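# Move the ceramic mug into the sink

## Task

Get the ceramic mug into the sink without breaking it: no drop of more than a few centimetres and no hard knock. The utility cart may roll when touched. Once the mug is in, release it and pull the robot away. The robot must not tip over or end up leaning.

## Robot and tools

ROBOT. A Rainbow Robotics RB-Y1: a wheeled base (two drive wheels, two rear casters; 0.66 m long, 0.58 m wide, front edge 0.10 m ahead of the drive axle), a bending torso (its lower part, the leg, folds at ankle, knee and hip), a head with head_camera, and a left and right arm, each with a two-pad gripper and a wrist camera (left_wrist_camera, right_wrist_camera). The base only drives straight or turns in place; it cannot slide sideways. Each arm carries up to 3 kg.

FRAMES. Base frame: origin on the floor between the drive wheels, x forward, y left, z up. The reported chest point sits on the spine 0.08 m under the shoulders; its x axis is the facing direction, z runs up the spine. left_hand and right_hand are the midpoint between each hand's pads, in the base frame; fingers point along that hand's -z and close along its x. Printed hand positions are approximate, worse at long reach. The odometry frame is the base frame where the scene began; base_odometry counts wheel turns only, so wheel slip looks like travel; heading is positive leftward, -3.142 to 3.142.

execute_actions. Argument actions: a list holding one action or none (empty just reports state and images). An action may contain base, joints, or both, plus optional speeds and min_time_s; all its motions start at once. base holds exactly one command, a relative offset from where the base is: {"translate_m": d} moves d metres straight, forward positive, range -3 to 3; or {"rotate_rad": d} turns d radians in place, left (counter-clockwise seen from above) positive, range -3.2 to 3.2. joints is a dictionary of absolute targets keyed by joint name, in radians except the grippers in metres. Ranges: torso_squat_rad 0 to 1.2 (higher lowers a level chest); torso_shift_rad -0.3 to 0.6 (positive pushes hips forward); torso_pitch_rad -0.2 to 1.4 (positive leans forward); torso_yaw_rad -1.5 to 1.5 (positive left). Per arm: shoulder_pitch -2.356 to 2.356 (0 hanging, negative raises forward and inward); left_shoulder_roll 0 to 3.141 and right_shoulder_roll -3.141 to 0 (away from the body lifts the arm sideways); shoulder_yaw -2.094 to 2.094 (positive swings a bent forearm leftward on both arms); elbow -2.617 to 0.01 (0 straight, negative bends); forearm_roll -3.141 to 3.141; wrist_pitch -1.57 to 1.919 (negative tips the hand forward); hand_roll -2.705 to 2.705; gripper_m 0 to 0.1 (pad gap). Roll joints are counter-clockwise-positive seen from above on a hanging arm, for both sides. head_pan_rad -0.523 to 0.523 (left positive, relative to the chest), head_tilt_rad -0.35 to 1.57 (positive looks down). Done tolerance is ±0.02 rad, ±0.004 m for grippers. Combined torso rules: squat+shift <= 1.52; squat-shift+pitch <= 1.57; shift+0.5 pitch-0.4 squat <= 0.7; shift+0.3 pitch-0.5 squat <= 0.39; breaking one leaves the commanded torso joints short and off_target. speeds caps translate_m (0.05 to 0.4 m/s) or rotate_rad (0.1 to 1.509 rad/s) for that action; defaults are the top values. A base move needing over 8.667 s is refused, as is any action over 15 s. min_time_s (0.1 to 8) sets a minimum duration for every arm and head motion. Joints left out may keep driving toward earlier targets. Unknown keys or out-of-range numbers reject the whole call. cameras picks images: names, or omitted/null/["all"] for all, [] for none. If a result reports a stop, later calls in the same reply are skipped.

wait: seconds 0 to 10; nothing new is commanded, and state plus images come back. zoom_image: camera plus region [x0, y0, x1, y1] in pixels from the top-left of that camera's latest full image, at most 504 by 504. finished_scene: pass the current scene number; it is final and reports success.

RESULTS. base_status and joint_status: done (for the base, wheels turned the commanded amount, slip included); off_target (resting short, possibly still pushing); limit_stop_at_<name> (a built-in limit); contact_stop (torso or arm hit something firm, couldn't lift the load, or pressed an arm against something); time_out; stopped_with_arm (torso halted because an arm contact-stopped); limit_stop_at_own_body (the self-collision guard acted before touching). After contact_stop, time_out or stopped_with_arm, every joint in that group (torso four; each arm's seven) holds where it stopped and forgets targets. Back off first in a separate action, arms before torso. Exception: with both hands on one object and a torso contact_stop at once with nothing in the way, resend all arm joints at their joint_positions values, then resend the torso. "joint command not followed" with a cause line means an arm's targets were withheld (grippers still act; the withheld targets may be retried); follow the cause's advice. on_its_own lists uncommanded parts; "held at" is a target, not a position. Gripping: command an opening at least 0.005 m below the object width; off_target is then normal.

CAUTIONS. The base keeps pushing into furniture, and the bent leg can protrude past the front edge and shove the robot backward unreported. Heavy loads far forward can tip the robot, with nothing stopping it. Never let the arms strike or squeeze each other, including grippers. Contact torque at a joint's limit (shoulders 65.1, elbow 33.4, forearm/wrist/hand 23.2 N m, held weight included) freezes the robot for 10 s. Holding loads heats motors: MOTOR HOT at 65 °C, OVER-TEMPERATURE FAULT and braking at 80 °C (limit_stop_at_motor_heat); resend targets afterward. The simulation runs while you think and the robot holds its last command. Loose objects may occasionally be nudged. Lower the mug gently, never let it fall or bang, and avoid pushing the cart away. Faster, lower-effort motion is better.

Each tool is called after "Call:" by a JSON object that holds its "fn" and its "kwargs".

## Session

Call:
{"fn": "execute_actions", "kwargs": {"actions": []}}

Scene clock: 0.00 s.
base_odometry: x=+0.000 y=+0.000 heading=+0.000 (m, m, rad; odometry frame)
base_status: not commanded
joint_positions: torso_squat_rad=+0.350 torso_shift_rad=+0.001 torso_pitch_rad=+0.001 torso_yaw_rad=-0.001 left_shoulder_pitch_rad=+0.000 left_shoulder_roll_rad=+0.023 left_shoulder_yaw_rad=+0.014 left_elbow_rad=-0.258 left_forearm_roll_rad=+0.013 left_wrist_pitch_rad=-0.025 left_hand_roll_rad=+0.045 left_gripper_m=+0.100 right_shoulder_pitch_rad=+0.000 right_shoulder_roll_rad=-0.022 right_shoulder_yaw_rad=-0.046 right_elbow_rad=-0.182 right_forearm_roll_rad=-0.009 right_wrist_pitch_rad=-0.023 right_hand_roll_rad=-0.025 right_gripper_m=+0.101 head_pan_rad=+0.001 head_tilt_rad=+0.400
joint_status: not commanded
chest: x=-0.2271 y=-0.0004 z=+1.2476 quat_wxyz=(+1.000, +0.000, +0.001, +0.000) (m; base frame)
left_hand: x=-0.0969 y=+0.2390 z=+0.5749 quat_wxyz=(+0.989, +0.009, -0.141, +0.034) (m; base frame)
right_hand: x=-0.1348 y=-0.2413 z=+0.5686 quat_wxyz=(+0.994, -0.012, -0.102, -0.039) (m; base frame)
pictures: head_camera, left_wrist_camera, right_wrist_camera
Images, in order (width x height): head_camera 896x504, left_wrist_camera 644x364, right_wrist_camera 644x364.

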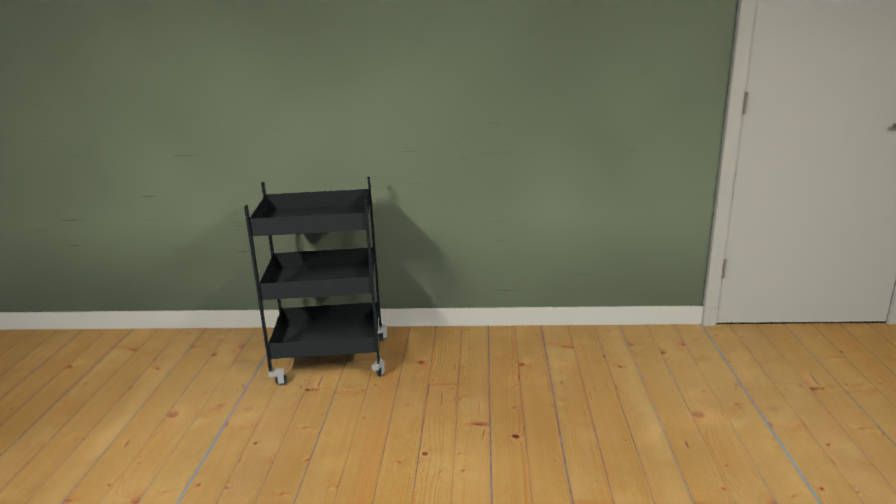

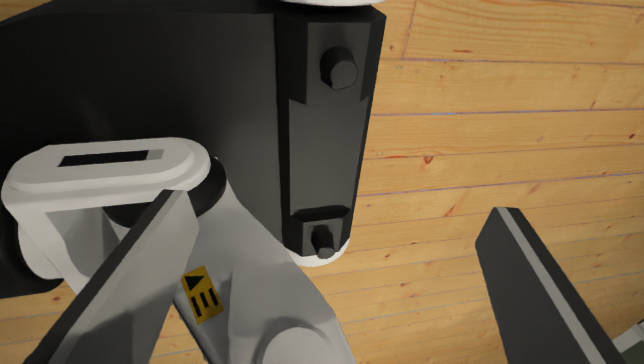

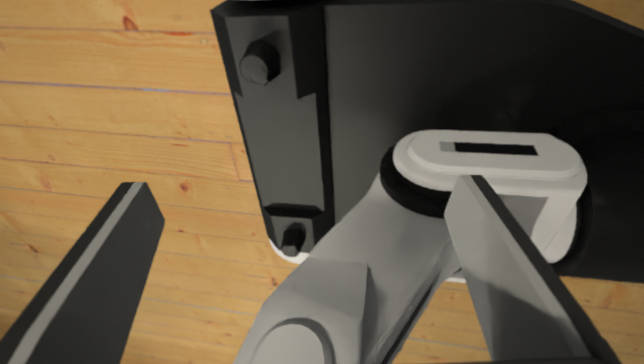

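Call:
{"fn": "execute_actions", "kwargs": {"actions": [{"joints":{"torso_yaw_rad":-0.65,"head_pan_rad":-0.523,"head_tilt_rad":0.5}}], "cameras": ["head_camera"]}}

Scene clock: 4.50 s.
base_odometry: x=+0.000 y=+0.000 heading=+0.000 (m, m, rad; odometry frame)
base_status: not commanded
joint_positions: torso_squat_rad=+0.350 torso_shift_rad=+0.001 torso_pitch_rad=+0.001 torso_yaw_rad=-0.650 left_shoulder_pitch_rad=+0.000 left_shoulder_roll_rad=+0.023 left_shoulder_yaw_rad=+0.014 left_elbow_rad=-0.259 left_forearm_roll_rad=+0.013 left_wrist_pitch_rad=-0.025 left_hand_roll_rad=+0.045 left_gripper_m=+0.100 right_shoulder_pitch_rad=+0.000 right_shoulder_roll_rad=-0.022 right_shoulder_yaw_rad=-0.046 right_elbow_rad=-0.182 right_forearm_roll_rad=-0.009 right_wrist_pitch_rad=-0.023 right_hand_roll_rad=-0.025 right_gripper_m=+0.101 head_pan_rad=-0.522 head_tilt_rad=+0.500
joint_status: all done
chest: x=-0.2271 y=-0.0004 z=+1.2476 quat_wxyz=(+0.948, +0.000, +0.001, -0.319) (m; base frame)
left_hand: x=+0.0212 y=+0.1110 z=+0.5747 quat_wxyz=(+0.948, -0.037, -0.136, -0.284) (m; base frame)
right_hand: x=-0.2995 y=-0.2486 z=+0.5688 quat_wxyz=(+0.930, -0.044, -0.093, -0.354) (m; base frame)
pictures: head_camera
Images, in order (width x height): head_camera 896x504.

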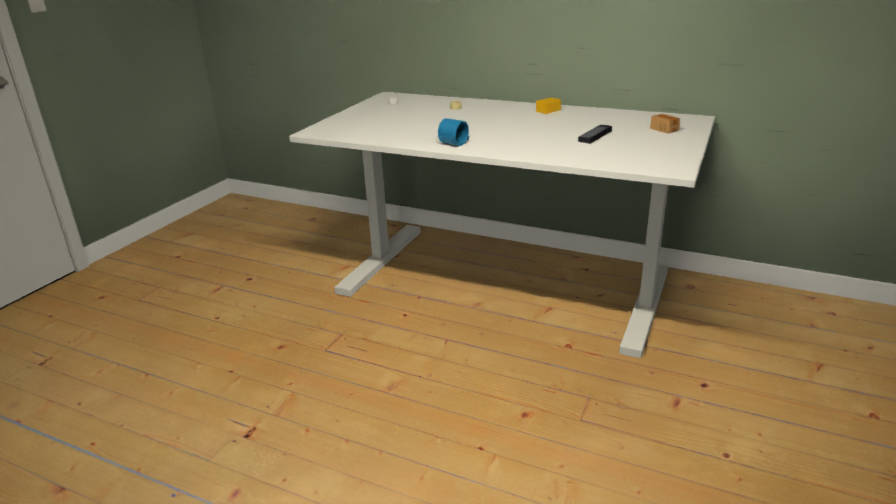

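Call:
{"fn": "zoom_image", "kwargs": {"camera": "head_camera", "region": [390, 90, 520, 170]}}

Region (390, 90, 520, 170) of head_camera's 896x504 image, scaled by 3.877, with more detail than that image has; it fills the top 310 rows of this view, and the rest is white.

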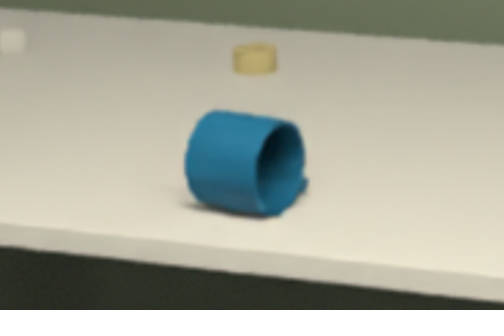

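Call:
{"fn": "execute_actions", "kwargs": {"actions": [{"base":{"rotate_rad":-1.175},"joints":{"torso_yaw_rad":0,"torso_pitch_rad":0.4,"head_pan_rad":-0.1,"head_tilt_rad":0.1,"right_shoulder_pitch_rad":-1.1015,"right_shoulder_roll_rad":-0.186,"right_shoulder_yaw_rad":-0.31,"right_elbow_rad":-1.09,"right_forearm_roll_rad":0,"right_wrist_pitch_rad":1.766,"right_hand_roll_rad":-0.45,"left_shoulder_pitch_rad":-0.15,"left_shoulder_roll_rad":0.05}}], "cameras": ["head_camera"]}}

Call:
{"fn": "execute_actions", "kwargs": {"actions": [{"base":{"translate_m":1.5},"joints":{"torso_squat_rad":0.2,"head_pan_rad":-0.15,"head_tilt_rad":0.5}}], "cameras": ["head_camera","right_wrist_camera"]}}

Scene clock: 44.87 s.
base_odometry: x=+0.000 y=+0.000 heading=-1.174 (m, m, rad; odometry frame)
base_status: done
joint_positions: torso_squat_rad=+0.350 torso_shift_rad=+0.001 torso_pitch_rad=+0.400 torso_yaw_rad=+0.000 left_shoulder_pitch_rad=-0.150 left_shoulder_roll_rad=+0.050 left_shoulder_yaw_rad=+0.014 left_elbow_rad=-0.258 left_forearm_roll_rad=+0.013 left_wrist_pitch_rad=-0.025 left_hand_roll_rad=+0.045 left_gripper_m=+0.100 right_shoulder_pitch_rad=-1.102 right_shoulder_roll_rad=-0.186 right_shoulder_yaw_rad=-0.310 right_elbow_rad=-1.090 right_forearm_roll_rad=+0.000 right_wrist_pitch_rad=+1.766 right_hand_roll_rad=-0.450 right_gripper_m=+0.101 head_pan_rad=-0.100 head_tilt_rad=+0.100
joint_status: all done
chest: x=-0.1070 y=-0.0004 z=+1.2231 quat_wxyz=(+0.980, +0.000, +0.199, +0.000) (m; base frame)
left_hand: x=-0.1402 y=+0.2497 z=+0.5361 quat_wxyz=(+1.000, +0.017, -0.014, +0.005) (m; base frame)
right_hand: x=+0.3783 y=-0.2200 z=+0.8896 quat_wxyz=(+0.975, +0.000, +0.000, -0.223) (m; base frame)
pictures: head_camera
Images, in order (width x height): head_camera 896x504.

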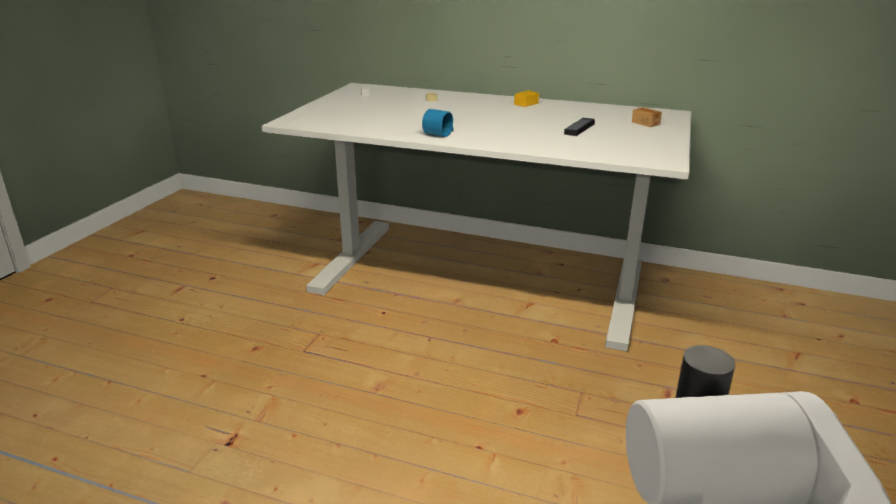

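Scene clock: 50.17 s.
base_odometry: x=+0.579 y=-1.384 heading=-1.175 (m, m, rad; odometry frame)
base_status: done
joint_positions: torso_squat_rad=+0.200 torso_shift_rad=+0.001 torso_pitch_rad=+0.400 torso_yaw_rad=+0.000 left_shoulder_pitch_rad=-0.150 left_shoulder_roll_rad=+0.050 left_shoulder_yaw_rad=+0.014 left_elbow_rad=-0.258 left_forearm_roll_rad=+0.013 left_wrist_pitch_rad=-0.025 left_hand_roll_rad=+0.045 left_gripper_m=+0.100 right_shoulder_pitch_rad=-1.101 right_shoulder_roll_rad=-0.186 right_shoulder_yaw_rad=-0.310 right_elbow_rad=-1.090 right_forearm_roll_rad=+0.000 right_wrist_pitch_rad=+1.766 right_hand_roll_rad=-0.450 right_gripper_m=+0.101 head_pan_rad=-0.150 head_tilt_rad=+0.500
joint_status: all done
chest: x=-0.1069 y=-0.0004 z=+1.2515 quat_wxyz=(+0.980, +0.000, +0.199, +0.000) (m; base frame)
left_hand: x=-0.1401 y=+0.2497 z=+0.5645 quat_wxyz=(+1.000, +0.017, -0.014, +0.005) (m; base frame)
right_hand: x=+0.3782 y=-0.2201 z=+0.9178 quat_wxyz=(+0.975, +0.000, +0.000, -0.223) (m; base frame)
pictures: head_camera, right_wrist_camera
Images, in order (width x height): head_camera 896x504, right_wrist_camera 644x364.

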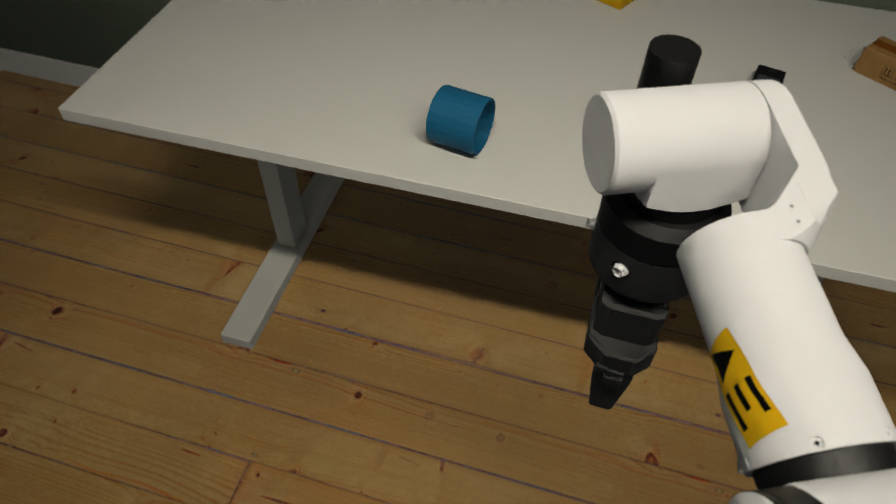

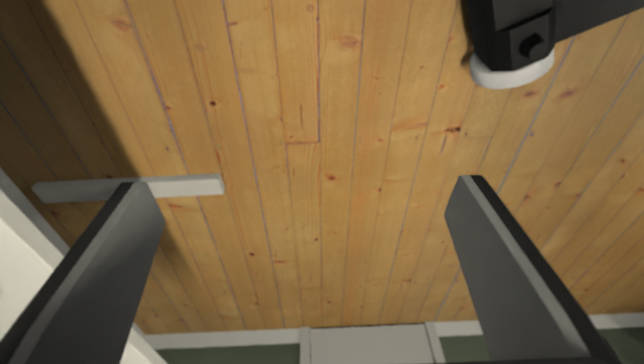

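Call:
{"fn": "execute_actions", "kwargs": {"actions": [{"base":{"rotate_rad":0.045}}], "cameras": []}}

Call:
{"fn": "execute_actions", "kwargs": {"actions": [{"base":{"translate_m":0.48},"joints":{"head_pan_rad":-0.3,"head_tilt_rad":0.7}}], "cameras": ["head_camera","right_wrist_camera"]}}

Scene clock: 58.67 s.
base_odometry: x=+0.579 y=-1.384 heading=-1.131 (m, m, rad; odometry frame)
base_status: done
joint_positions: torso_squat_rad=+0.200 torso_shift_rad=+0.001 torso_pitch_rad=+0.400 torso_yaw_rad=+0.000 left_shoulder_pitch_rad=-0.150 left_shoulder_roll_rad=+0.050 left_shoulder_yaw_rad=+0.014 left_elbow_rad=-0.258 left_forearm_roll_rad=+0.013 left_wrist_pitch_rad=-0.025 left_hand_roll_rad=+0.045 left_gripper_m=+0.100 right_shoulder_pitch_rad=-1.101 right_shoulder_roll_rad=-0.186 right_shoulder_yaw_rad=-0.310 right_elbow_rad=-1.090 right_forearm_roll_rad=+0.000 right_wrist_pitch_rad=+1.766 right_hand_roll_rad=-0.450 right_gripper_m=+0.101 head_pan_rad=-0.150 head_tilt_rad=+0.500
joint_status: not commanded
chest: x=-0.1069 y=-0.0004 z=+1.2515 quat_wxyz=(+0.980, +0.000, +0.199, +0.000) (m; base frame)
left_hand: x=-0.1401 y=+0.2497 z=+0.5645 quat_wxyz=(+1.000, +0.017, -0.014, +0.005) (m; base frame)
right_hand: x=+0.3782 y=-0.2201 z=+0.9178 quat_wxyz=(+0.975, +0.000, +0.000, -0.223) (m; base frame)
pictures: none
No camera images: the call's "cameras" was empty. Leave "cameras" out to get every camera's image.

Scene clock: 61.43 s.
base_odometry: x=+0.783 y=-1.818 heading=-1.131 (m, m, rad; odometry frame)
base_status: done
joint_positions: torso_squat_rad=+0.200 torso_shift_rad=+0.001 torso_pitch_rad=+0.400 torso_yaw_rad=+0.000 left_shoulder_pitch_rad=-0.150 left_shoulder_roll_rad=+0.050 left_shoulder_yaw_rad=+0.014 left_elbow_rad=-0.258 left_forearm_roll_rad=+0.013 left_wrist_pitch_rad=-0.025 left_hand_roll_rad=+0.045 left_gripper_m=+0.100 right_shoulder_pitch_rad=-1.101 right_shoulder_roll_rad=-0.186 right_shoulder_yaw_rad=-0.310 right_elbow_rad=-1.090 right_forearm_roll_rad=+0.000 right_wrist_pitch_rad=+1.766 right_hand_roll_rad=-0.450 right_gripper_m=+0.101 head_pan_rad=-0.300 head_tilt_rad=+0.700
joint_status: all done
chest: x=-0.1069 y=-0.0004 z=+1.2515 quat_wxyz=(+0.980, +0.000, +0.199, +0.000) (m; base frame)
left_hand: x=-0.1401 y=+0.2497 z=+0.5645 quat_wxyz=(+1.000, +0.017, -0.014, +0.005) (m; base frame)
right_hand: x=+0.3782 y=-0.2202 z=+0.9178 quat_wxyz=(+0.975, +0.000, +0.000, -0.223) (m; base frame)
pictures: head_camera, right_wrist_camera
Images, in order (width x height): head_camera 896x504, right_wrist_camera 644x364.

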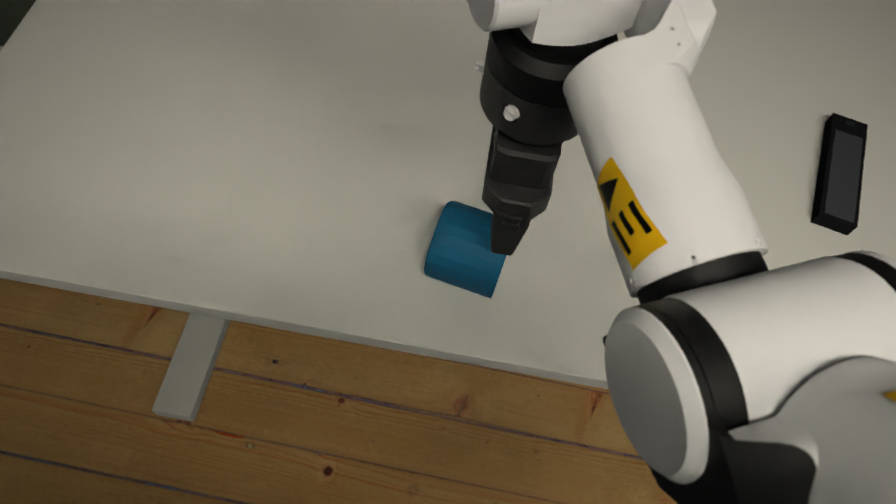

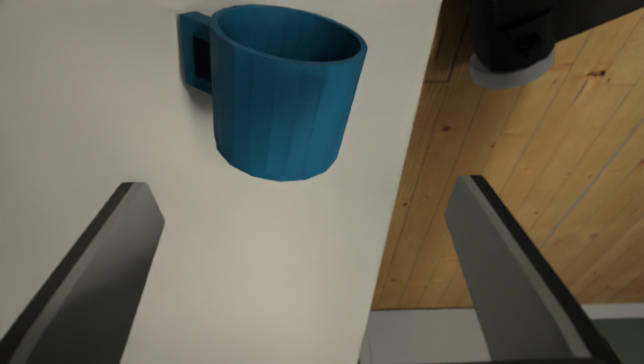

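Call:
{"fn": "execute_actions", "kwargs": {"actions": [{"base":{"translate_m":0.012},"joints":{"torso_squat_rad":0.43,"right_hand_roll_rad":-0.57}}], "cameras": ["head_camera","right_wrist_camera"]}}

Scene clock: 68.97 s.
base_odometry: x=+0.788 y=-1.829 heading=-1.130 (m, m, rad; odometry frame)
base_status: done
joint_positions: torso_squat_rad=+0.430 torso_shift_rad=+0.001 torso_pitch_rad=+0.400 torso_yaw_rad=+0.000 left_shoulder_pitch_rad=-0.150 left_shoulder_roll_rad=+0.050 left_shoulder_yaw_rad=+0.014 left_elbow_rad=-0.258 left_forearm_roll_rad=+0.013 left_wrist_pitch_rad=-0.025 left_hand_roll_rad=+0.045 left_gripper_m=+0.100 right_shoulder_pitch_rad=-1.101 right_shoulder_roll_rad=-0.186 right_shoulder_yaw_rad=-0.310 right_elbow_rad=-1.090 right_forearm_roll_rad=+0.000 right_wrist_pitch_rad=+1.766 right_hand_roll_rad=-0.570 right_gripper_m=+0.101 head_pan_rad=-0.300 head_tilt_rad=+0.700
joint_status: all done
chest: x=-0.1070 y=-0.0004 z=+1.2018 quat_wxyz=(+0.980, +0.000, +0.199, +0.000) (m; base frame)
left_hand: x=-0.1400 y=+0.2497 z=+0.5148 quat_wxyz=(+1.000, +0.017, -0.014, +0.005) (m; base frame)
right_hand: x=+0.3782 y=-0.2201 z=+0.8682 quat_wxyz=(+0.960, +0.000, +0.000, -0.281) (m; base frame)
pictures: head_camera, right_wrist_camera
Images, in order (width x height): head_camera 896x504, right_wrist_camera 644x364.

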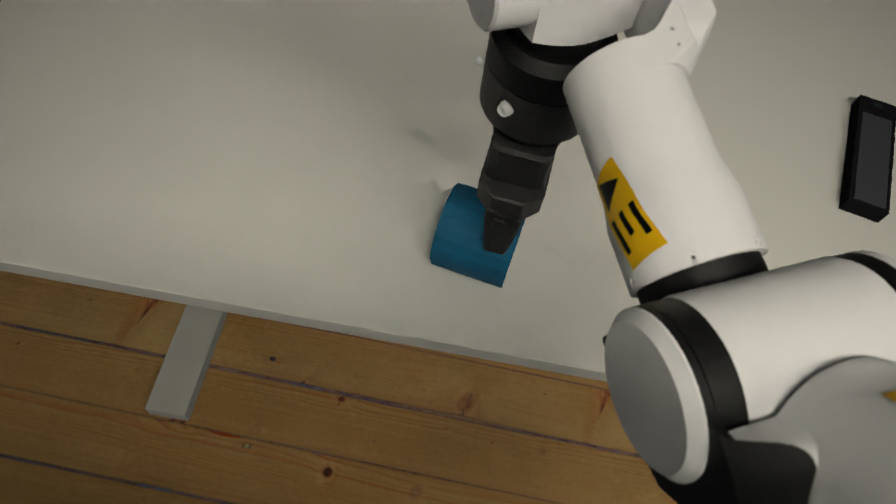

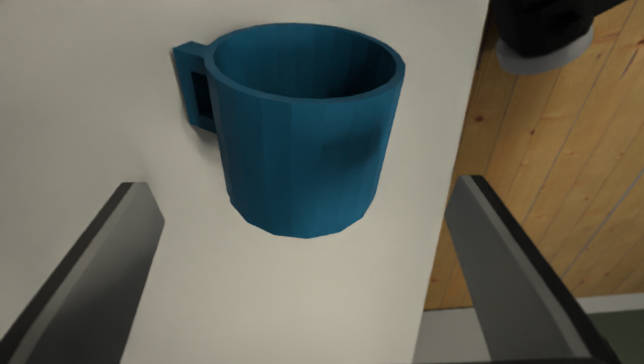

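Call:
{"fn": "execute_actions", "kwargs": {"actions": [{"joints":{"torso_squat_rad":0.54}}], "cameras": ["head_camera","right_wrist_camera"]}}

Scene clock: 75.00 s.
base_odometry: x=+0.788 y=-1.829 heading=-1.130 (m, m, rad; odometry frame)
base_status: not commanded
joint_positions: torso_squat_rad=+0.540 torso_shift_rad=+0.001 torso_pitch_rad=+0.400 torso_yaw_rad=+0.000 left_shoulder_pitch_rad=-0.150 left_shoulder_roll_rad=+0.050 left_shoulder_yaw_rad=+0.014 left_elbow_rad=-0.258 left_forearm_roll_rad=+0.013 left_wrist_pitch_rad=-0.025 left_hand_roll_rad=+0.045 left_gripper_m=+0.100 right_shoulder_pitch_rad=-1.101 right_shoulder_roll_rad=-0.186 right_shoulder_yaw_rad=-0.310 right_elbow_rad=-1.090 right_forearm_roll_rad=+0.000 right_wrist_pitch_rad=+1.766 right_hand_roll_rad=-0.570 right_gripper_m=+0.101 head_pan_rad=-0.300 head_tilt_rad=+0.700
joint_status: all done
chest: x=-0.1071 y=-0.0004 z=+1.1659 quat_wxyz=(+0.980, +0.000, +0.199, +0.000) (m; base frame)
left_hand: x=-0.1401 y=+0.2497 z=+0.4789 quat_wxyz=(+1.000, +0.017, -0.014, +0.005) (m; base frame)
right_hand: x=+0.3781 y=-0.2201 z=+0.8323 quat_wxyz=(+0.960, +0.000, +0.000, -0.281) (m; base frame)
pictures: head_camera, right_wrist_camera
Images, in order (width x height): head_camera 896x504, right_wrist_camera 644x364.

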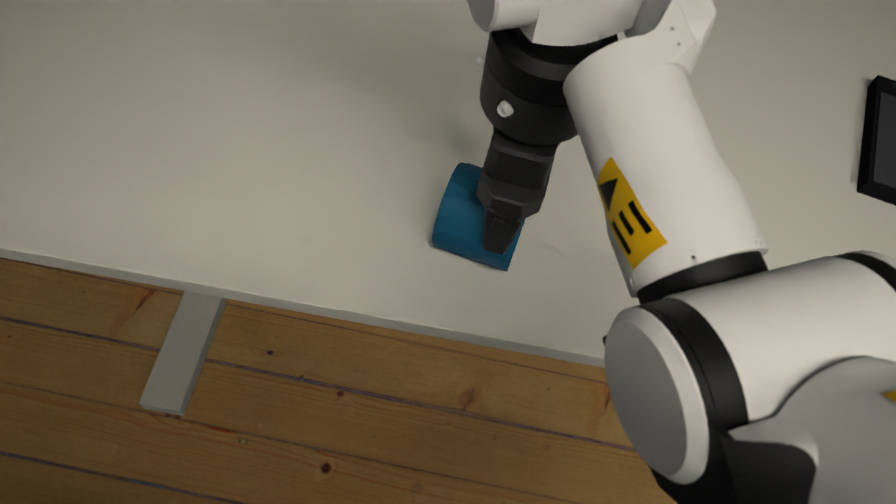

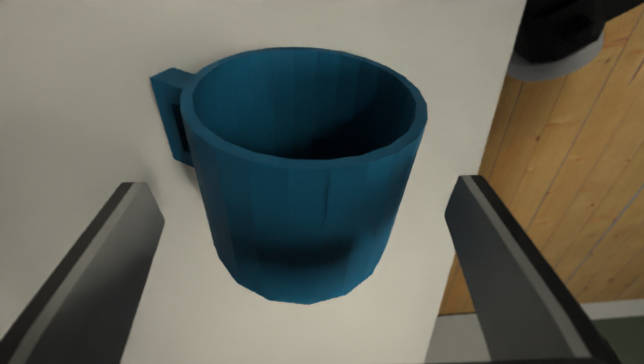

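Call:
{"fn": "execute_actions", "kwargs": {"actions": [{"joints":{"torso_squat_rad":0.625}}], "cameras": ["head_camera","right_wrist_camera"]}}

Scene clock: 79.87 s.
base_odometry: x=+0.788 y=-1.829 heading=-1.130 (m, m, rad; odometry frame)
base_status: not commanded
joint_positions: torso_squat_rad=+0.625 torso_shift_rad=+0.001 torso_pitch_rad=+0.400 torso_yaw_rad=+0.000 left_shoulder_pitch_rad=-0.150 left_shoulder_roll_rad=+0.050 left_shoulder_yaw_rad=+0.014 left_elbow_rad=-0.258 left_forearm_roll_rad=+0.013 left_wrist_pitch_rad=-0.025 left_hand_roll_rad=+0.045 left_gripper_m=+0.100 right_shoulder_pitch_rad=-1.101 right_shoulder_roll_rad=-0.186 right_shoulder_yaw_rad=-0.310 right_elbow_rad=-1.090 right_forearm_roll_rad=+0.000 right_wrist_pitch_rad=+1.766 right_hand_roll_rad=-0.570 right_gripper_m=+0.101 head_pan_rad=-0.300 head_tilt_rad=+0.700
joint_status: all done
chest: x=-0.1071 y=-0.0004 z=+1.1332 quat_wxyz=(+0.980, +0.000, +0.199, +0.000) (m; base frame)
left_hand: x=-0.1401 y=+0.2497 z=+0.4462 quat_wxyz=(+1.000, +0.017, -0.014, +0.005) (m; base frame)
right_hand: x=+0.3781 y=-0.2201 z=+0.7996 quat_wxyz=(+0.960, +0.000, +0.000, -0.281) (m; base frame)
pictures: head_camera, right_wrist_camera
Images, in order (width x height): head_camera 896x504, right_wrist_camera 644x364.

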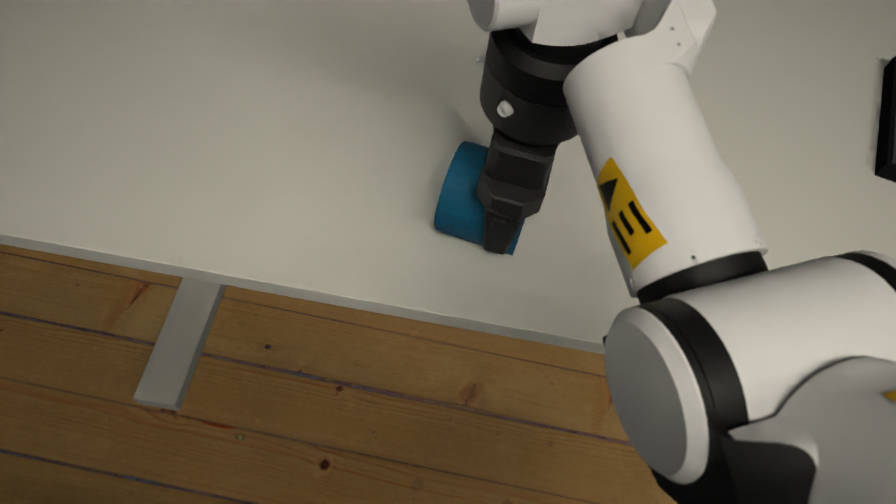

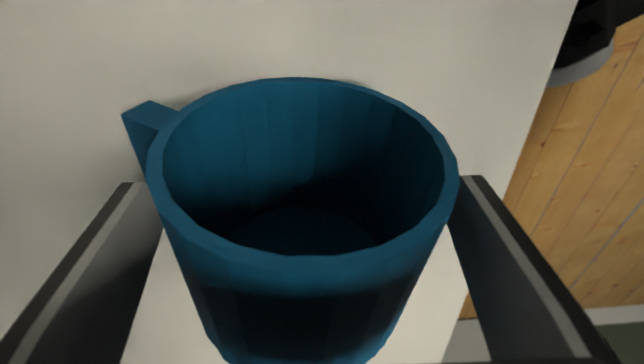

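Call:
{"fn": "execute_actions", "kwargs": {"actions": [{"base":{"rotate_rad":0.05},"joints":{"right_hand_roll_rad":-0.62},"speeds":{"rotate_rad":0.1},"min_time_s":0.7}], "cameras": ["right_wrist_camera"]}}

Call:
{"fn": "execute_actions", "kwargs": {"actions": [{"joints":{"torso_squat_rad":0.66}}], "cameras": ["head_camera","right_wrist_camera"]}}

Scene clock: 94.67 s.
base_odometry: x=+0.788 y=-1.829 heading=-1.082 (m, m, rad; odometry frame)
base_status: done
joint_positions: torso_squat_rad=+0.625 torso_shift_rad=+0.001 torso_pitch_rad=+0.400 torso_yaw_rad=+0.000 left_shoulder_pitch_rad=-0.150 left_shoulder_roll_rad=+0.050 left_shoulder_yaw_rad=+0.014 left_elbow_rad=-0.258 left_forearm_roll_rad=+0.013 left_wrist_pitch_rad=-0.025 left_hand_roll_rad=+0.045 left_gripper_m=+0.100 right_shoulder_pitch_rad=-1.101 right_shoulder_roll_rad=-0.186 right_shoulder_yaw_rad=-0.310 right_elbow_rad=-1.090 right_forearm_roll_rad=+0.000 right_wrist_pitch_rad=+1.766 right_hand_roll_rad=-0.620 right_gripper_m=+0.101 head_pan_rad=-0.300 head_tilt_rad=+0.700
joint_status: all done
chest: x=-0.1071 y=-0.0004 z=+1.1332 quat_wxyz=(+0.980, +0.000, +0.199, +0.000) (m; base frame)
left_hand: x=-0.1401 y=+0.2497 z=+0.4462 quat_wxyz=(+1.000, +0.017, -0.014, +0.005) (m; base frame)
right_hand: x=+0.3781 y=-0.2201 z=+0.7996 quat_wxyz=(+0.952, +0.000, +0.000, -0.305) (m; base frame)
pictures: right_wrist_camera
Images, in order (width x height): right_wrist_camera 644x364.

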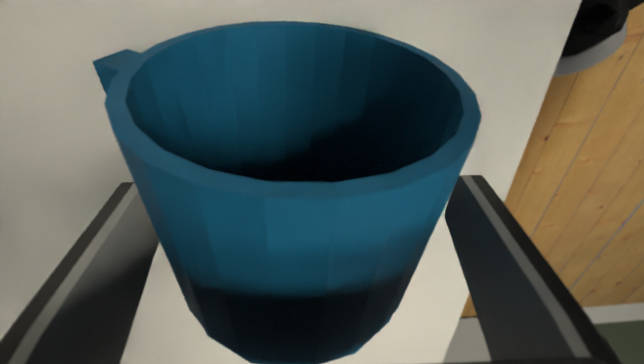

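Scene clock: 95.47 s.
base_odometry: x=+0.788 y=-1.829 heading=-1.082 (m, m, rad; odometry frame)
base_status: not commanded
joint_positions: torso_squat_rad=+0.660 torso_shift_rad=+0.001 torso_pitch_rad=+0.400 torso_yaw_rad=+0.000 left_shoulder_pitch_rad=-0.150 left_shoulder_roll_rad=+0.050 left_shoulder_yaw_rad=+0.014 left_elbow_rad=-0.258 left_forearm_roll_rad=+0.013 left_wrist_pitch_rad=-0.025 left_hand_roll_rad=+0.045 left_gripper_m=+0.100 right_shoulder_pitch_rad=-1.101 right_shoulder_roll_rad=-0.186 right_shoulder_yaw_rad=-0.310 right_elbow_rad=-1.090 right_forearm_roll_rad=+0.000 right_wrist_pitch_rad=+1.766 right_hand_roll_rad=-0.620 right_gripper_m=+0.101 head_pan_rad=-0.300 head_tilt_rad=+0.700
joint_status: all done
chest: x=-0.1071 y=-0.0004 z=+1.1185 quat_wxyz=(+0.980, +0.000, +0.199, +0.000) (m; base frame)
left_hand: x=-0.1401 y=+0.2498 z=+0.4315 quat_wxyz=(+1.000, +0.017, -0.014, +0.005) (m; base frame)
right_hand: x=+0.3781 y=-0.2201 z=+0.7849 quat_wxyz=(+0.952, +0.000, +0.000, -0.305) (m; base frame)
pictures: head_camera, right_wrist_camera
Images, in order (width x height): head_camera 896x504, right_wrist_camera 644x364.

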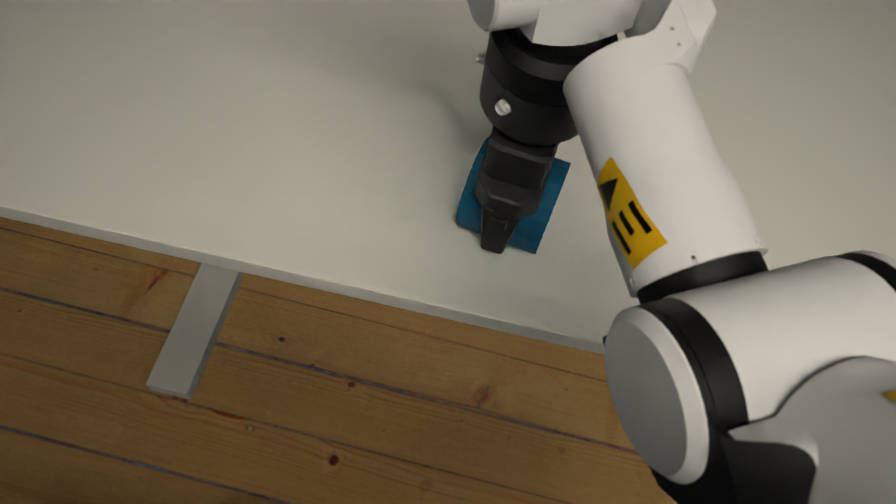

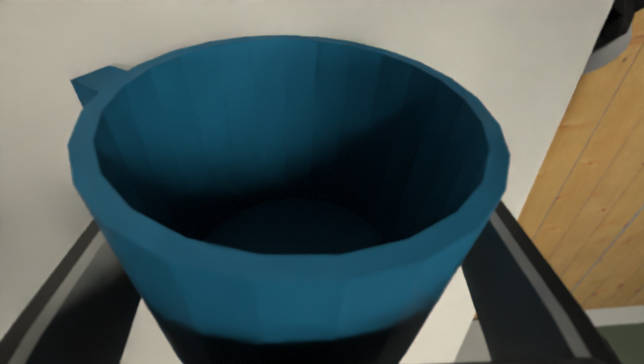

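Call:
{"fn": "execute_actions", "kwargs": {"actions": [{"joints":{"right_gripper_m":0.07}}], "cameras": ["right_wrist_camera"]}}

Call:
{"fn": "execute_actions", "kwargs": {"actions": [{"joints":{"torso_squat_rad":0.55}}], "cameras": ["head_camera","right_wrist_camera"]}}

Scene clock: 99.97 s.
base_odometry: x=+0.788 y=-1.829 heading=-1.082 (m, m, rad; odometry frame)
base_status: not commanded
joint_positions: torso_squat_rad=+0.660 torso_shift_rad=+0.001 torso_pitch_rad=+0.400 torso_yaw_rad=+0.000 left_shoulder_pitch_rad=-0.150 left_shoulder_roll_rad=+0.050 left_shoulder_yaw_rad=+0.014 left_elbow_rad=-0.258 left_forearm_roll_rad=+0.013 left_wrist_pitch_rad=-0.025 left_hand_roll_rad=+0.045 left_gripper_m=+0.100 right_shoulder_pitch_rad=-1.101 right_shoulder_roll_rad=-0.186 right_shoulder_yaw_rad=-0.310 right_elbow_rad=-1.090 right_forearm_roll_rad=+0.000 right_wrist_pitch_rad=+1.766 right_hand_roll_rad=-0.620 right_gripper_m=+0.091 head_pan_rad=-0.300 head_tilt_rad=+0.700
joint_status: right_gripper_m off_target (ended at +0.091, target +0.070)
chest: x=-0.1071 y=-0.0004 z=+1.1185 quat_wxyz=(+0.980, +0.000, +0.199, +0.000) (m; base frame)
left_hand: x=-0.1401 y=+0.2498 z=+0.4315 quat_wxyz=(+1.000, +0.017, -0.014, +0.005) (m; base frame)
right_hand: x=+0.3781 y=-0.2201 z=+0.7849 quat_wxyz=(+0.952, +0.000, +0.000, -0.305) (m; base frame)
pictures: right_wrist_camera
Images, in order (width x height): right_wrist_camera 644x364.

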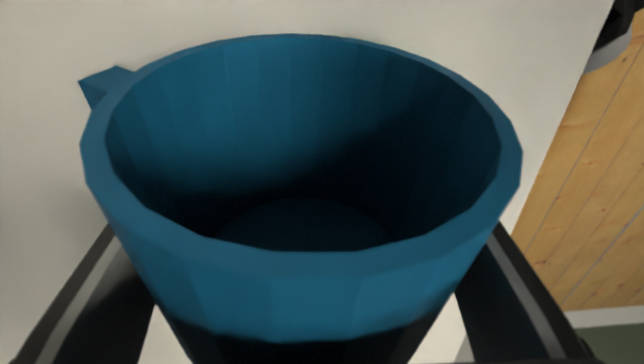

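Scene clock: 101.13 s.
base_odometry: x=+0.788 y=-1.829 heading=-1.082 (m, m, rad; odometry frame)
base_status: not commanded
joint_positions: torso_squat_rad=+0.550 torso_shift_rad=+0.001 torso_pitch_rad=+0.400 torso_yaw_rad=+0.000 left_shoulder_pitch_rad=-0.150 left_shoulder_roll_rad=+0.050 left_shoulder_yaw_rad=+0.014 left_elbow_rad=-0.258 left_forearm_roll_rad=+0.013 left_wrist_pitch_rad=-0.025 left_hand_roll_rad=+0.045 left_gripper_m=+0.100 right_shoulder_pitch_rad=-1.101 right_shoulder_roll_rad=-0.186 right_shoulder_yaw_rad=-0.310 right_elbow_rad=-1.090 right_forearm_roll_rad=+0.000 right_wrist_pitch_rad=+1.766 right_hand_roll_rad=-0.620 right_gripper_m=+0.091 head_pan_rad=-0.300 head_tilt_rad=+0.700
joint_status: all done
chest: x=-0.1069 y=-0.0004 z=+1.1622 quat_wxyz=(+0.980, +0.000, +0.199, +0.000) (m; base frame)
left_hand: x=-0.1402 y=+0.2497 z=+0.4752 quat_wxyz=(+1.000, +0.017, -0.014, +0.005) (m; base frame)
right_hand: x=+0.3781 y=-0.2201 z=+0.8283 quat_wxyz=(+0.952, +0.000, +0.000, -0.305) (m; base frame)
pictures: head_camera, right_wrist_camera
Images, in order (width x height): head_camera 896x504, right_wrist_camera 644x364.

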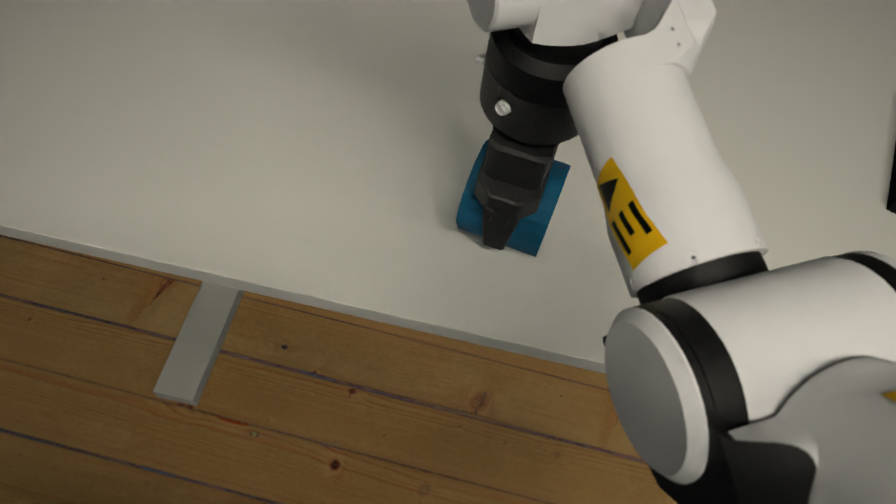

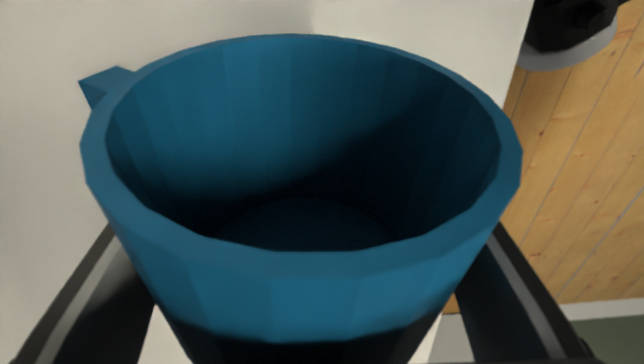

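Call:
{"fn": "execute_actions", "kwargs": {"actions": [{"base":{"translate_m":-0.8},"joints":{"torso_squat_rad":0,"torso_pitch_rad":0.3,"head_pan_rad":0.1,"head_tilt_rad":0.1,"right_shoulder_pitch_rad":-1.1624,"right_shoulder_roll_rad":-0.2054,"right_shoulder_yaw_rad":-0.3193,"right_elbow_rad":-1.023,"right_wrist_pitch_rad":1.862,"right_hand_roll_rad":0,"left_shoulder_pitch_rad":-0.1},"min_time_s":2.5}], "cameras": ["right_wrist_camera"]}}

Call:
{"fn": "execute_actions", "kwargs": {"actions": [{"base":{"rotate_rad":2.7},"speeds":{"rotate_rad":1.1}}], "cameras": ["head_camera","right_wrist_camera"]}}

Scene clock: 113.03 s.
base_odometry: x=+0.412 y=-1.123 heading=-1.081 (m, m, rad; odometry frame)
base_status: done
joint_positions: torso_squat_rad=+0.000 torso_shift_rad=+0.001 torso_pitch_rad=+0.300 torso_yaw_rad=+0.000 left_shoulder_pitch_rad=-0.100 left_shoulder_roll_rad=+0.050 left_shoulder_yaw_rad=+0.014 left_elbow_rad=-0.258 left_forearm_roll_rad=+0.013 left_wrist_pitch_rad=-0.025 left_hand_roll_rad=+0.045 left_gripper_m=+0.100 right_shoulder_pitch_rad=-1.162 right_shoulder_roll_rad=-0.205 right_shoulder_yaw_rad=-0.319 right_elbow_rad=-1.023 right_forearm_roll_rad=+0.000 right_wrist_pitch_rad=+1.862 right_hand_roll_rad=+0.000 right_gripper_m=+0.091 head_pan_rad=+0.100 head_tilt_rad=+0.100
joint_status: all done
chest: x=-0.1359 y=-0.0005 z=+1.2761 quat_wxyz=(+0.989, +0.000, +0.149, +0.000) (m; base frame)
left_hand: x=-0.1368 y=+0.2534 z=+0.5896 quat_wxyz=(+0.999, +0.020, -0.040, +0.014) (m; base frame)
right_hand: x=+0.3676 y=-0.2201 z=+1.0039 quat_wxyz=(+1.000, +0.000, +0.001, +0.000) (m; base frame)
pictures: right_wrist_camera
Images, in order (width x height): right_wrist_camera 644x364.

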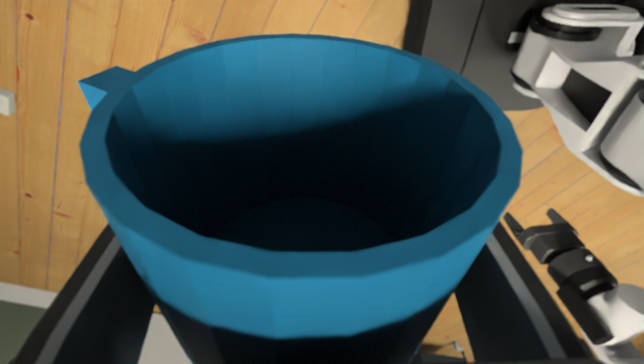

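Scene clock: 118.03 s.
base_odometry: x=+0.412 y=-1.123 heading=+1.619 (m, m, rad; odometry frame)
base_status: done
joint_positions: torso_squat_rad=+0.000 torso_shift_rad=+0.001 torso_pitch_rad=+0.300 torso_yaw_rad=+0.000 left_shoulder_pitch_rad=-0.100 left_shoulder_roll_rad=+0.050 left_shoulder_yaw_rad=+0.014 left_elbow_rad=-0.258 left_forearm_roll_rad=+0.013 left_wrist_pitch_rad=-0.025 left_hand_roll_rad=+0.045 left_gripper_m=+0.100 right_shoulder_pitch_rad=-1.162 right_shoulder_roll_rad=-0.205 right_shoulder_yaw_rad=-0.319 right_elbow_rad=-1.023 right_forearm_roll_rad=+0.000 right_wrist_pitch_rad=+1.862 right_hand_roll_rad=+0.000 right_gripper_m=+0.091 head_pan_rad=+0.100 head_tilt_rad=+0.100
joint_status: not commanded
chest: x=-0.1359 y=-0.0005 z=+1.2761 quat_wxyz=(+0.989, +0.000, +0.149, +0.000) (m; base frame)
left_hand: x=-0.1367 y=+0.2534 z=+0.5896 quat_wxyz=(+0.999, +0.020, -0.040, +0.014) (m; base frame)
right_hand: x=+0.3676 y=-0.2202 z=+1.0039 quat_wxyz=(+1.000, +0.000, +0.001, +0.000) (m; base frame)
pictures: head_camera, right_wrist_camera
Images, in order (width x height): head_camera 896x504, right_wrist_camera 644x364.

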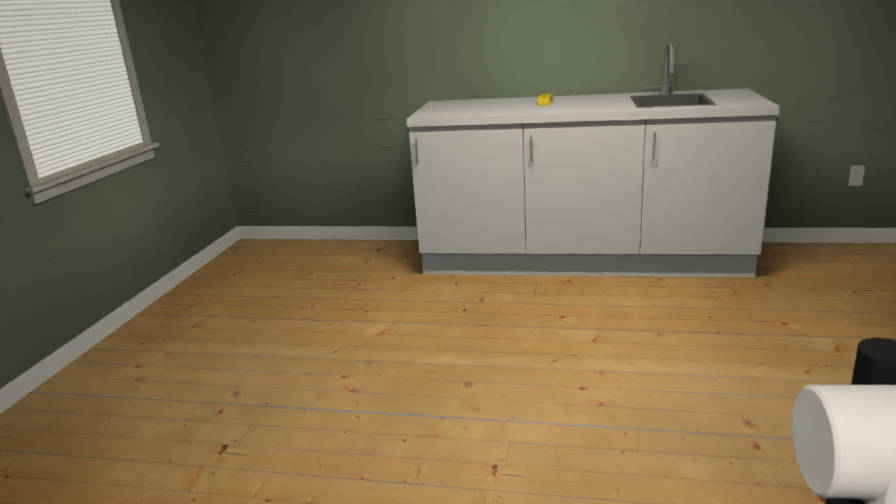

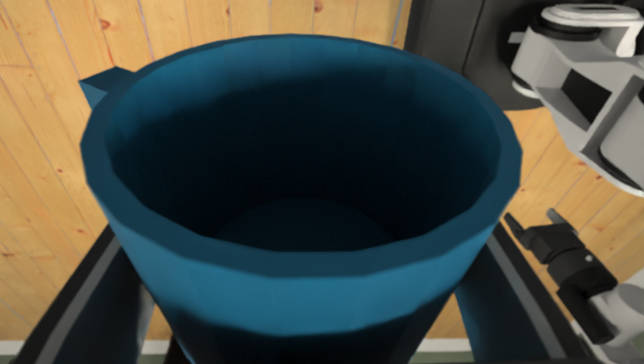

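Call:
{"fn": "execute_actions", "kwargs": {"actions": [{"base":{"rotate_rad":-0.24}}], "cameras": []}}

Call:
{"fn": "execute_actions", "kwargs": {"actions": [{"base":{"translate_m":2.4},"joints":{"head_pan_rad":0,"head_tilt_rad":0.35}}], "cameras": []}}

Call:
{"fn": "execute_actions", "kwargs": {"actions": [{"base":{"rotate_rad":0.25}}], "cameras": ["head_camera","right_wrist_camera"]}}

Scene clock: 135.17 s.
base_odometry: x=+0.412 y=-1.123 heading=+1.379 (m, m, rad; odometry frame)
base_status: done
joint_positions: torso_squat_rad=+0.000 torso_shift_rad=+0.001 torso_pitch_rad=+0.300 torso_yaw_rad=+0.000 left_shoulder_pitch_rad=-0.100 left_shoulder_roll_rad=+0.050 left_shoulder_yaw_rad=+0.014 left_elbow_rad=-0.258 left_forearm_roll_rad=+0.013 left_wrist_pitch_rad=-0.025 left_hand_roll_rad=+0.045 left_gripper_m=+0.100 right_shoulder_pitch_rad=-1.162 right_shoulder_roll_rad=-0.205 right_shoulder_yaw_rad=-0.319 right_elbow_rad=-1.023 right_forearm_roll_rad=+0.000 right_wrist_pitch_rad=+1.862 right_hand_roll_rad=+0.000 right_gripper_m=+0.091 head_pan_rad=+0.100 head_tilt_rad=+0.100
joint_status: not commanded
chest: x=-0.1359 y=-0.0005 z=+1.2761 quat_wxyz=(+0.989, +0.000, +0.149, +0.000) (m; base frame)
left_hand: x=-0.1367 y=+0.2534 z=+0.5896 quat_wxyz=(+0.999, +0.020, -0.040, +0.014) (m; base frame)
right_hand: x=+0.3676 y=-0.2202 z=+1.0040 quat_wxyz=(+1.000, +0.000, +0.001, +0.000) (m; base frame)
pictures: none
No camera images: the call's "cameras" was empty. Leave "cameras" out to get every camera's image.

Scene clock: 142.73 s.
base_odometry: x=+0.867 y=+1.234 heading=+1.380 (m, m, rad; odometry frame)
base_status: done
joint_positions: torso_squat_rad=+0.000 torso_shift_rad=+0.001 torso_pitch_rad=+0.300 torso_yaw_rad=+0.000 left_shoulder_pitch_rad=-0.100 left_shoulder_roll_rad=+0.050 left_shoulder_yaw_rad=+0.014 left_elbow_rad=-0.258 left_forearm_roll_rad=+0.013 left_wrist_pitch_rad=-0.025 left_hand_roll_rad=+0.045 left_gripper_m=+0.100 right_shoulder_pitch_rad=-1.162 right_shoulder_roll_rad=-0.205 right_shoulder_yaw_rad=-0.319 right_elbow_rad=-1.023 right_forearm_roll_rad=+0.000 right_wrist_pitch_rad=+1.862 right_hand_roll_rad=+0.000 right_gripper_m=+0.091 head_pan_rad=+0.000 head_tilt_rad=+0.350
joint_status: all done
chest: x=-0.1359 y=-0.0005 z=+1.2761 quat_wxyz=(+0.989, +0.000, +0.150, +0.000) (m; base frame)
left_hand: x=-0.1367 y=+0.2534 z=+0.5896 quat_wxyz=(+0.999, +0.020, -0.040, +0.014) (m; base frame)
right_hand: x=+0.3677 y=-0.2202 z=+1.0040 quat_wxyz=(+1.000, +0.000, +0.001, +0.000) (m; base frame)
pictures: none
No camera images: the call's "cameras" was empty. Leave "cameras" out to get every camera's image.

Scene clock: 144.43 s.
base_odometry: x=+0.867 y=+1.234 heading=+1.630 (m, m, rad; odometry frame)
base_status: done
joint_positions: torso_squat_rad=+0.000 torso_shift_rad=+0.001 torso_pitch_rad=+0.300 torso_yaw_rad=+0.000 left_shoulder_pitch_rad=-0.100 left_shoulder_roll_rad=+0.050 left_shoulder_yaw_rad=+0.014 left_elbow_rad=-0.258 left_forearm_roll_rad=+0.013 left_wrist_pitch_rad=-0.025 left_hand_roll_rad=+0.045 left_gripper_m=+0.100 right_shoulder_pitch_rad=-1.162 right_shoulder_roll_rad=-0.205 right_shoulder_yaw_rad=-0.319 right_elbow_rad=-1.023 right_forearm_roll_rad=+0.000 right_wrist_pitch_rad=+1.862 right_hand_roll_rad=+0.000 right_gripper_m=+0.091 head_pan_rad=+0.000 head_tilt_rad=+0.350
joint_status: not commanded
chest: x=-0.1359 y=-0.0005 z=+1.2761 quat_wxyz=(+0.989, +0.000, +0.150, +0.000) (m; base frame)
left_hand: x=-0.1367 y=+0.2534 z=+0.5896 quat_wxyz=(+0.999, +0.020, -0.040, +0.014) (m; base frame)
right_hand: x=+0.3677 y=-0.2202 z=+1.0040 quat_wxyz=(+1.000, +0.000, +0.001, +0.000) (m; base frame)
pictures: head_camera, right_wrist_camera
Images, in order (width x height): head_camera 896x504, right_wrist_camera 644x364.

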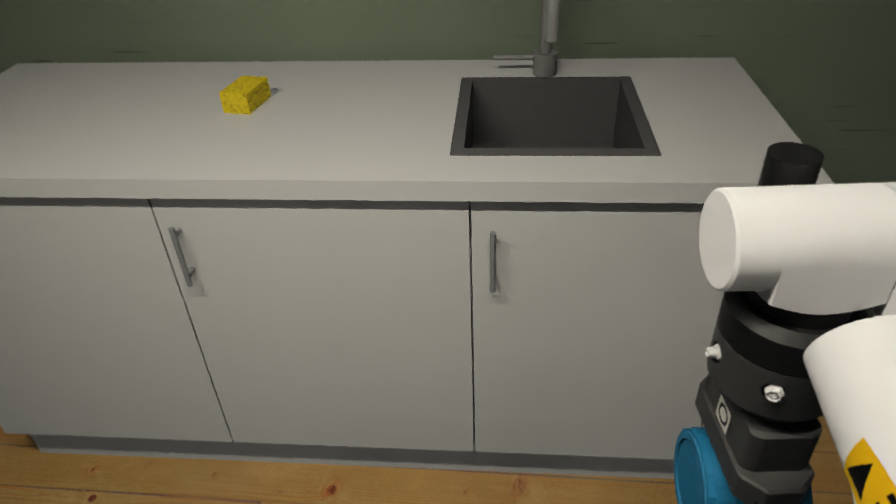

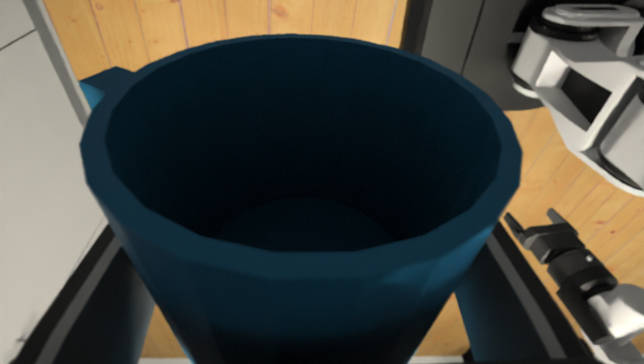

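Call:
{"fn": "execute_actions", "kwargs": {"actions": [{"base":{"translate_m":0.78},"joints":{"torso_pitch_rad":0.2,"head_tilt_rad":0.75,"head_pan_rad":-0.1}}], "cameras": ["head_camera","right_wrist_camera"]}}

Scene clock: 155.60 s.
base_odometry: x=+0.820 y=+2.012 heading=+1.631 (m, m, rad; odometry frame)
base_status: done
joint_positions: torso_squat_rad=+0.000 torso_shift_rad=+0.001 torso_pitch_rad=+0.200 torso_yaw_rad=+0.000 left_shoulder_pitch_rad=-0.100 left_shoulder_roll_rad=+0.050 left_shoulder_yaw_rad=+0.014 left_elbow_rad=-0.258 left_forearm_roll_rad=+0.013 left_wrist_pitch_rad=-0.025 left_hand_roll_rad=+0.045 left_gripper_m=+0.100 right_shoulder_pitch_rad=-1.162 right_shoulder_roll_rad=-0.205 right_shoulder_yaw_rad=-0.319 right_elbow_rad=-1.023 right_forearm_roll_rad=+0.000 right_wrist_pitch_rad=+1.862 right_hand_roll_rad=+0.000 right_gripper_m=+0.091 head_pan_rad=-0.100 head_tilt_rad=+0.750
joint_status: all done
chest: x=-0.1658 y=-0.0005 z=+1.2837 quat_wxyz=(+0.995, +0.000, +0.100, +0.000) (m; base frame)
left_hand: x=-0.0981 y=+0.2534 z=+0.6006 quat_wxyz=(+0.996, +0.019, -0.090, +0.014) (m; base frame)
right_hand: x=+0.3624 y=-0.2202 z=+1.0632 quat_wxyz=(+0.999, +0.000, -0.049, +0.000) (m; base frame)
pictures: head_camera, right_wrist_camera
Images, in order (width x height): head_camera 896x504, right_wrist_camera 644x364.

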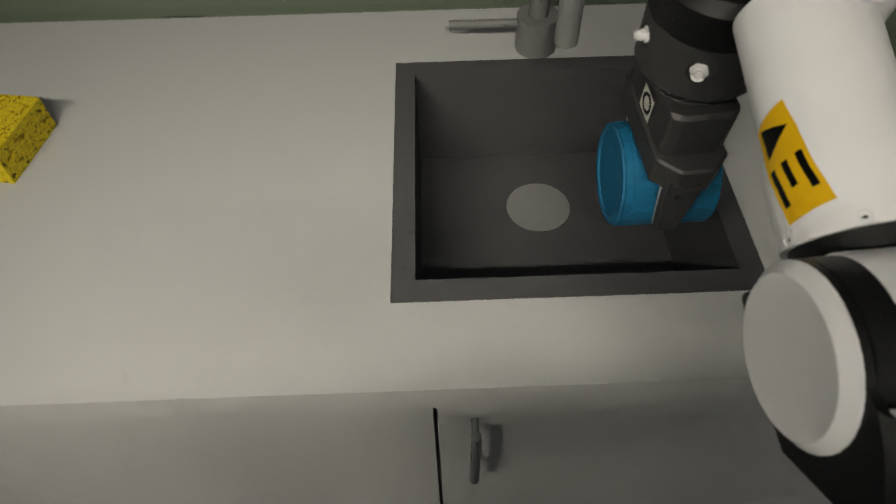

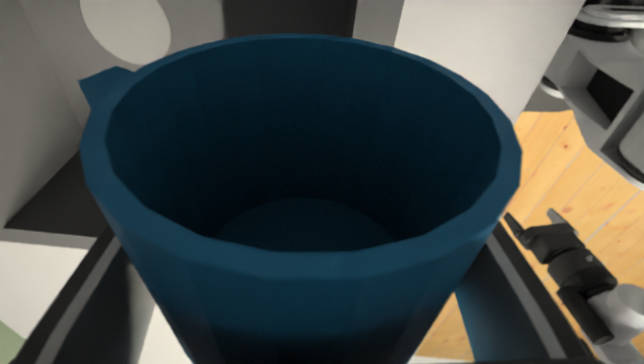

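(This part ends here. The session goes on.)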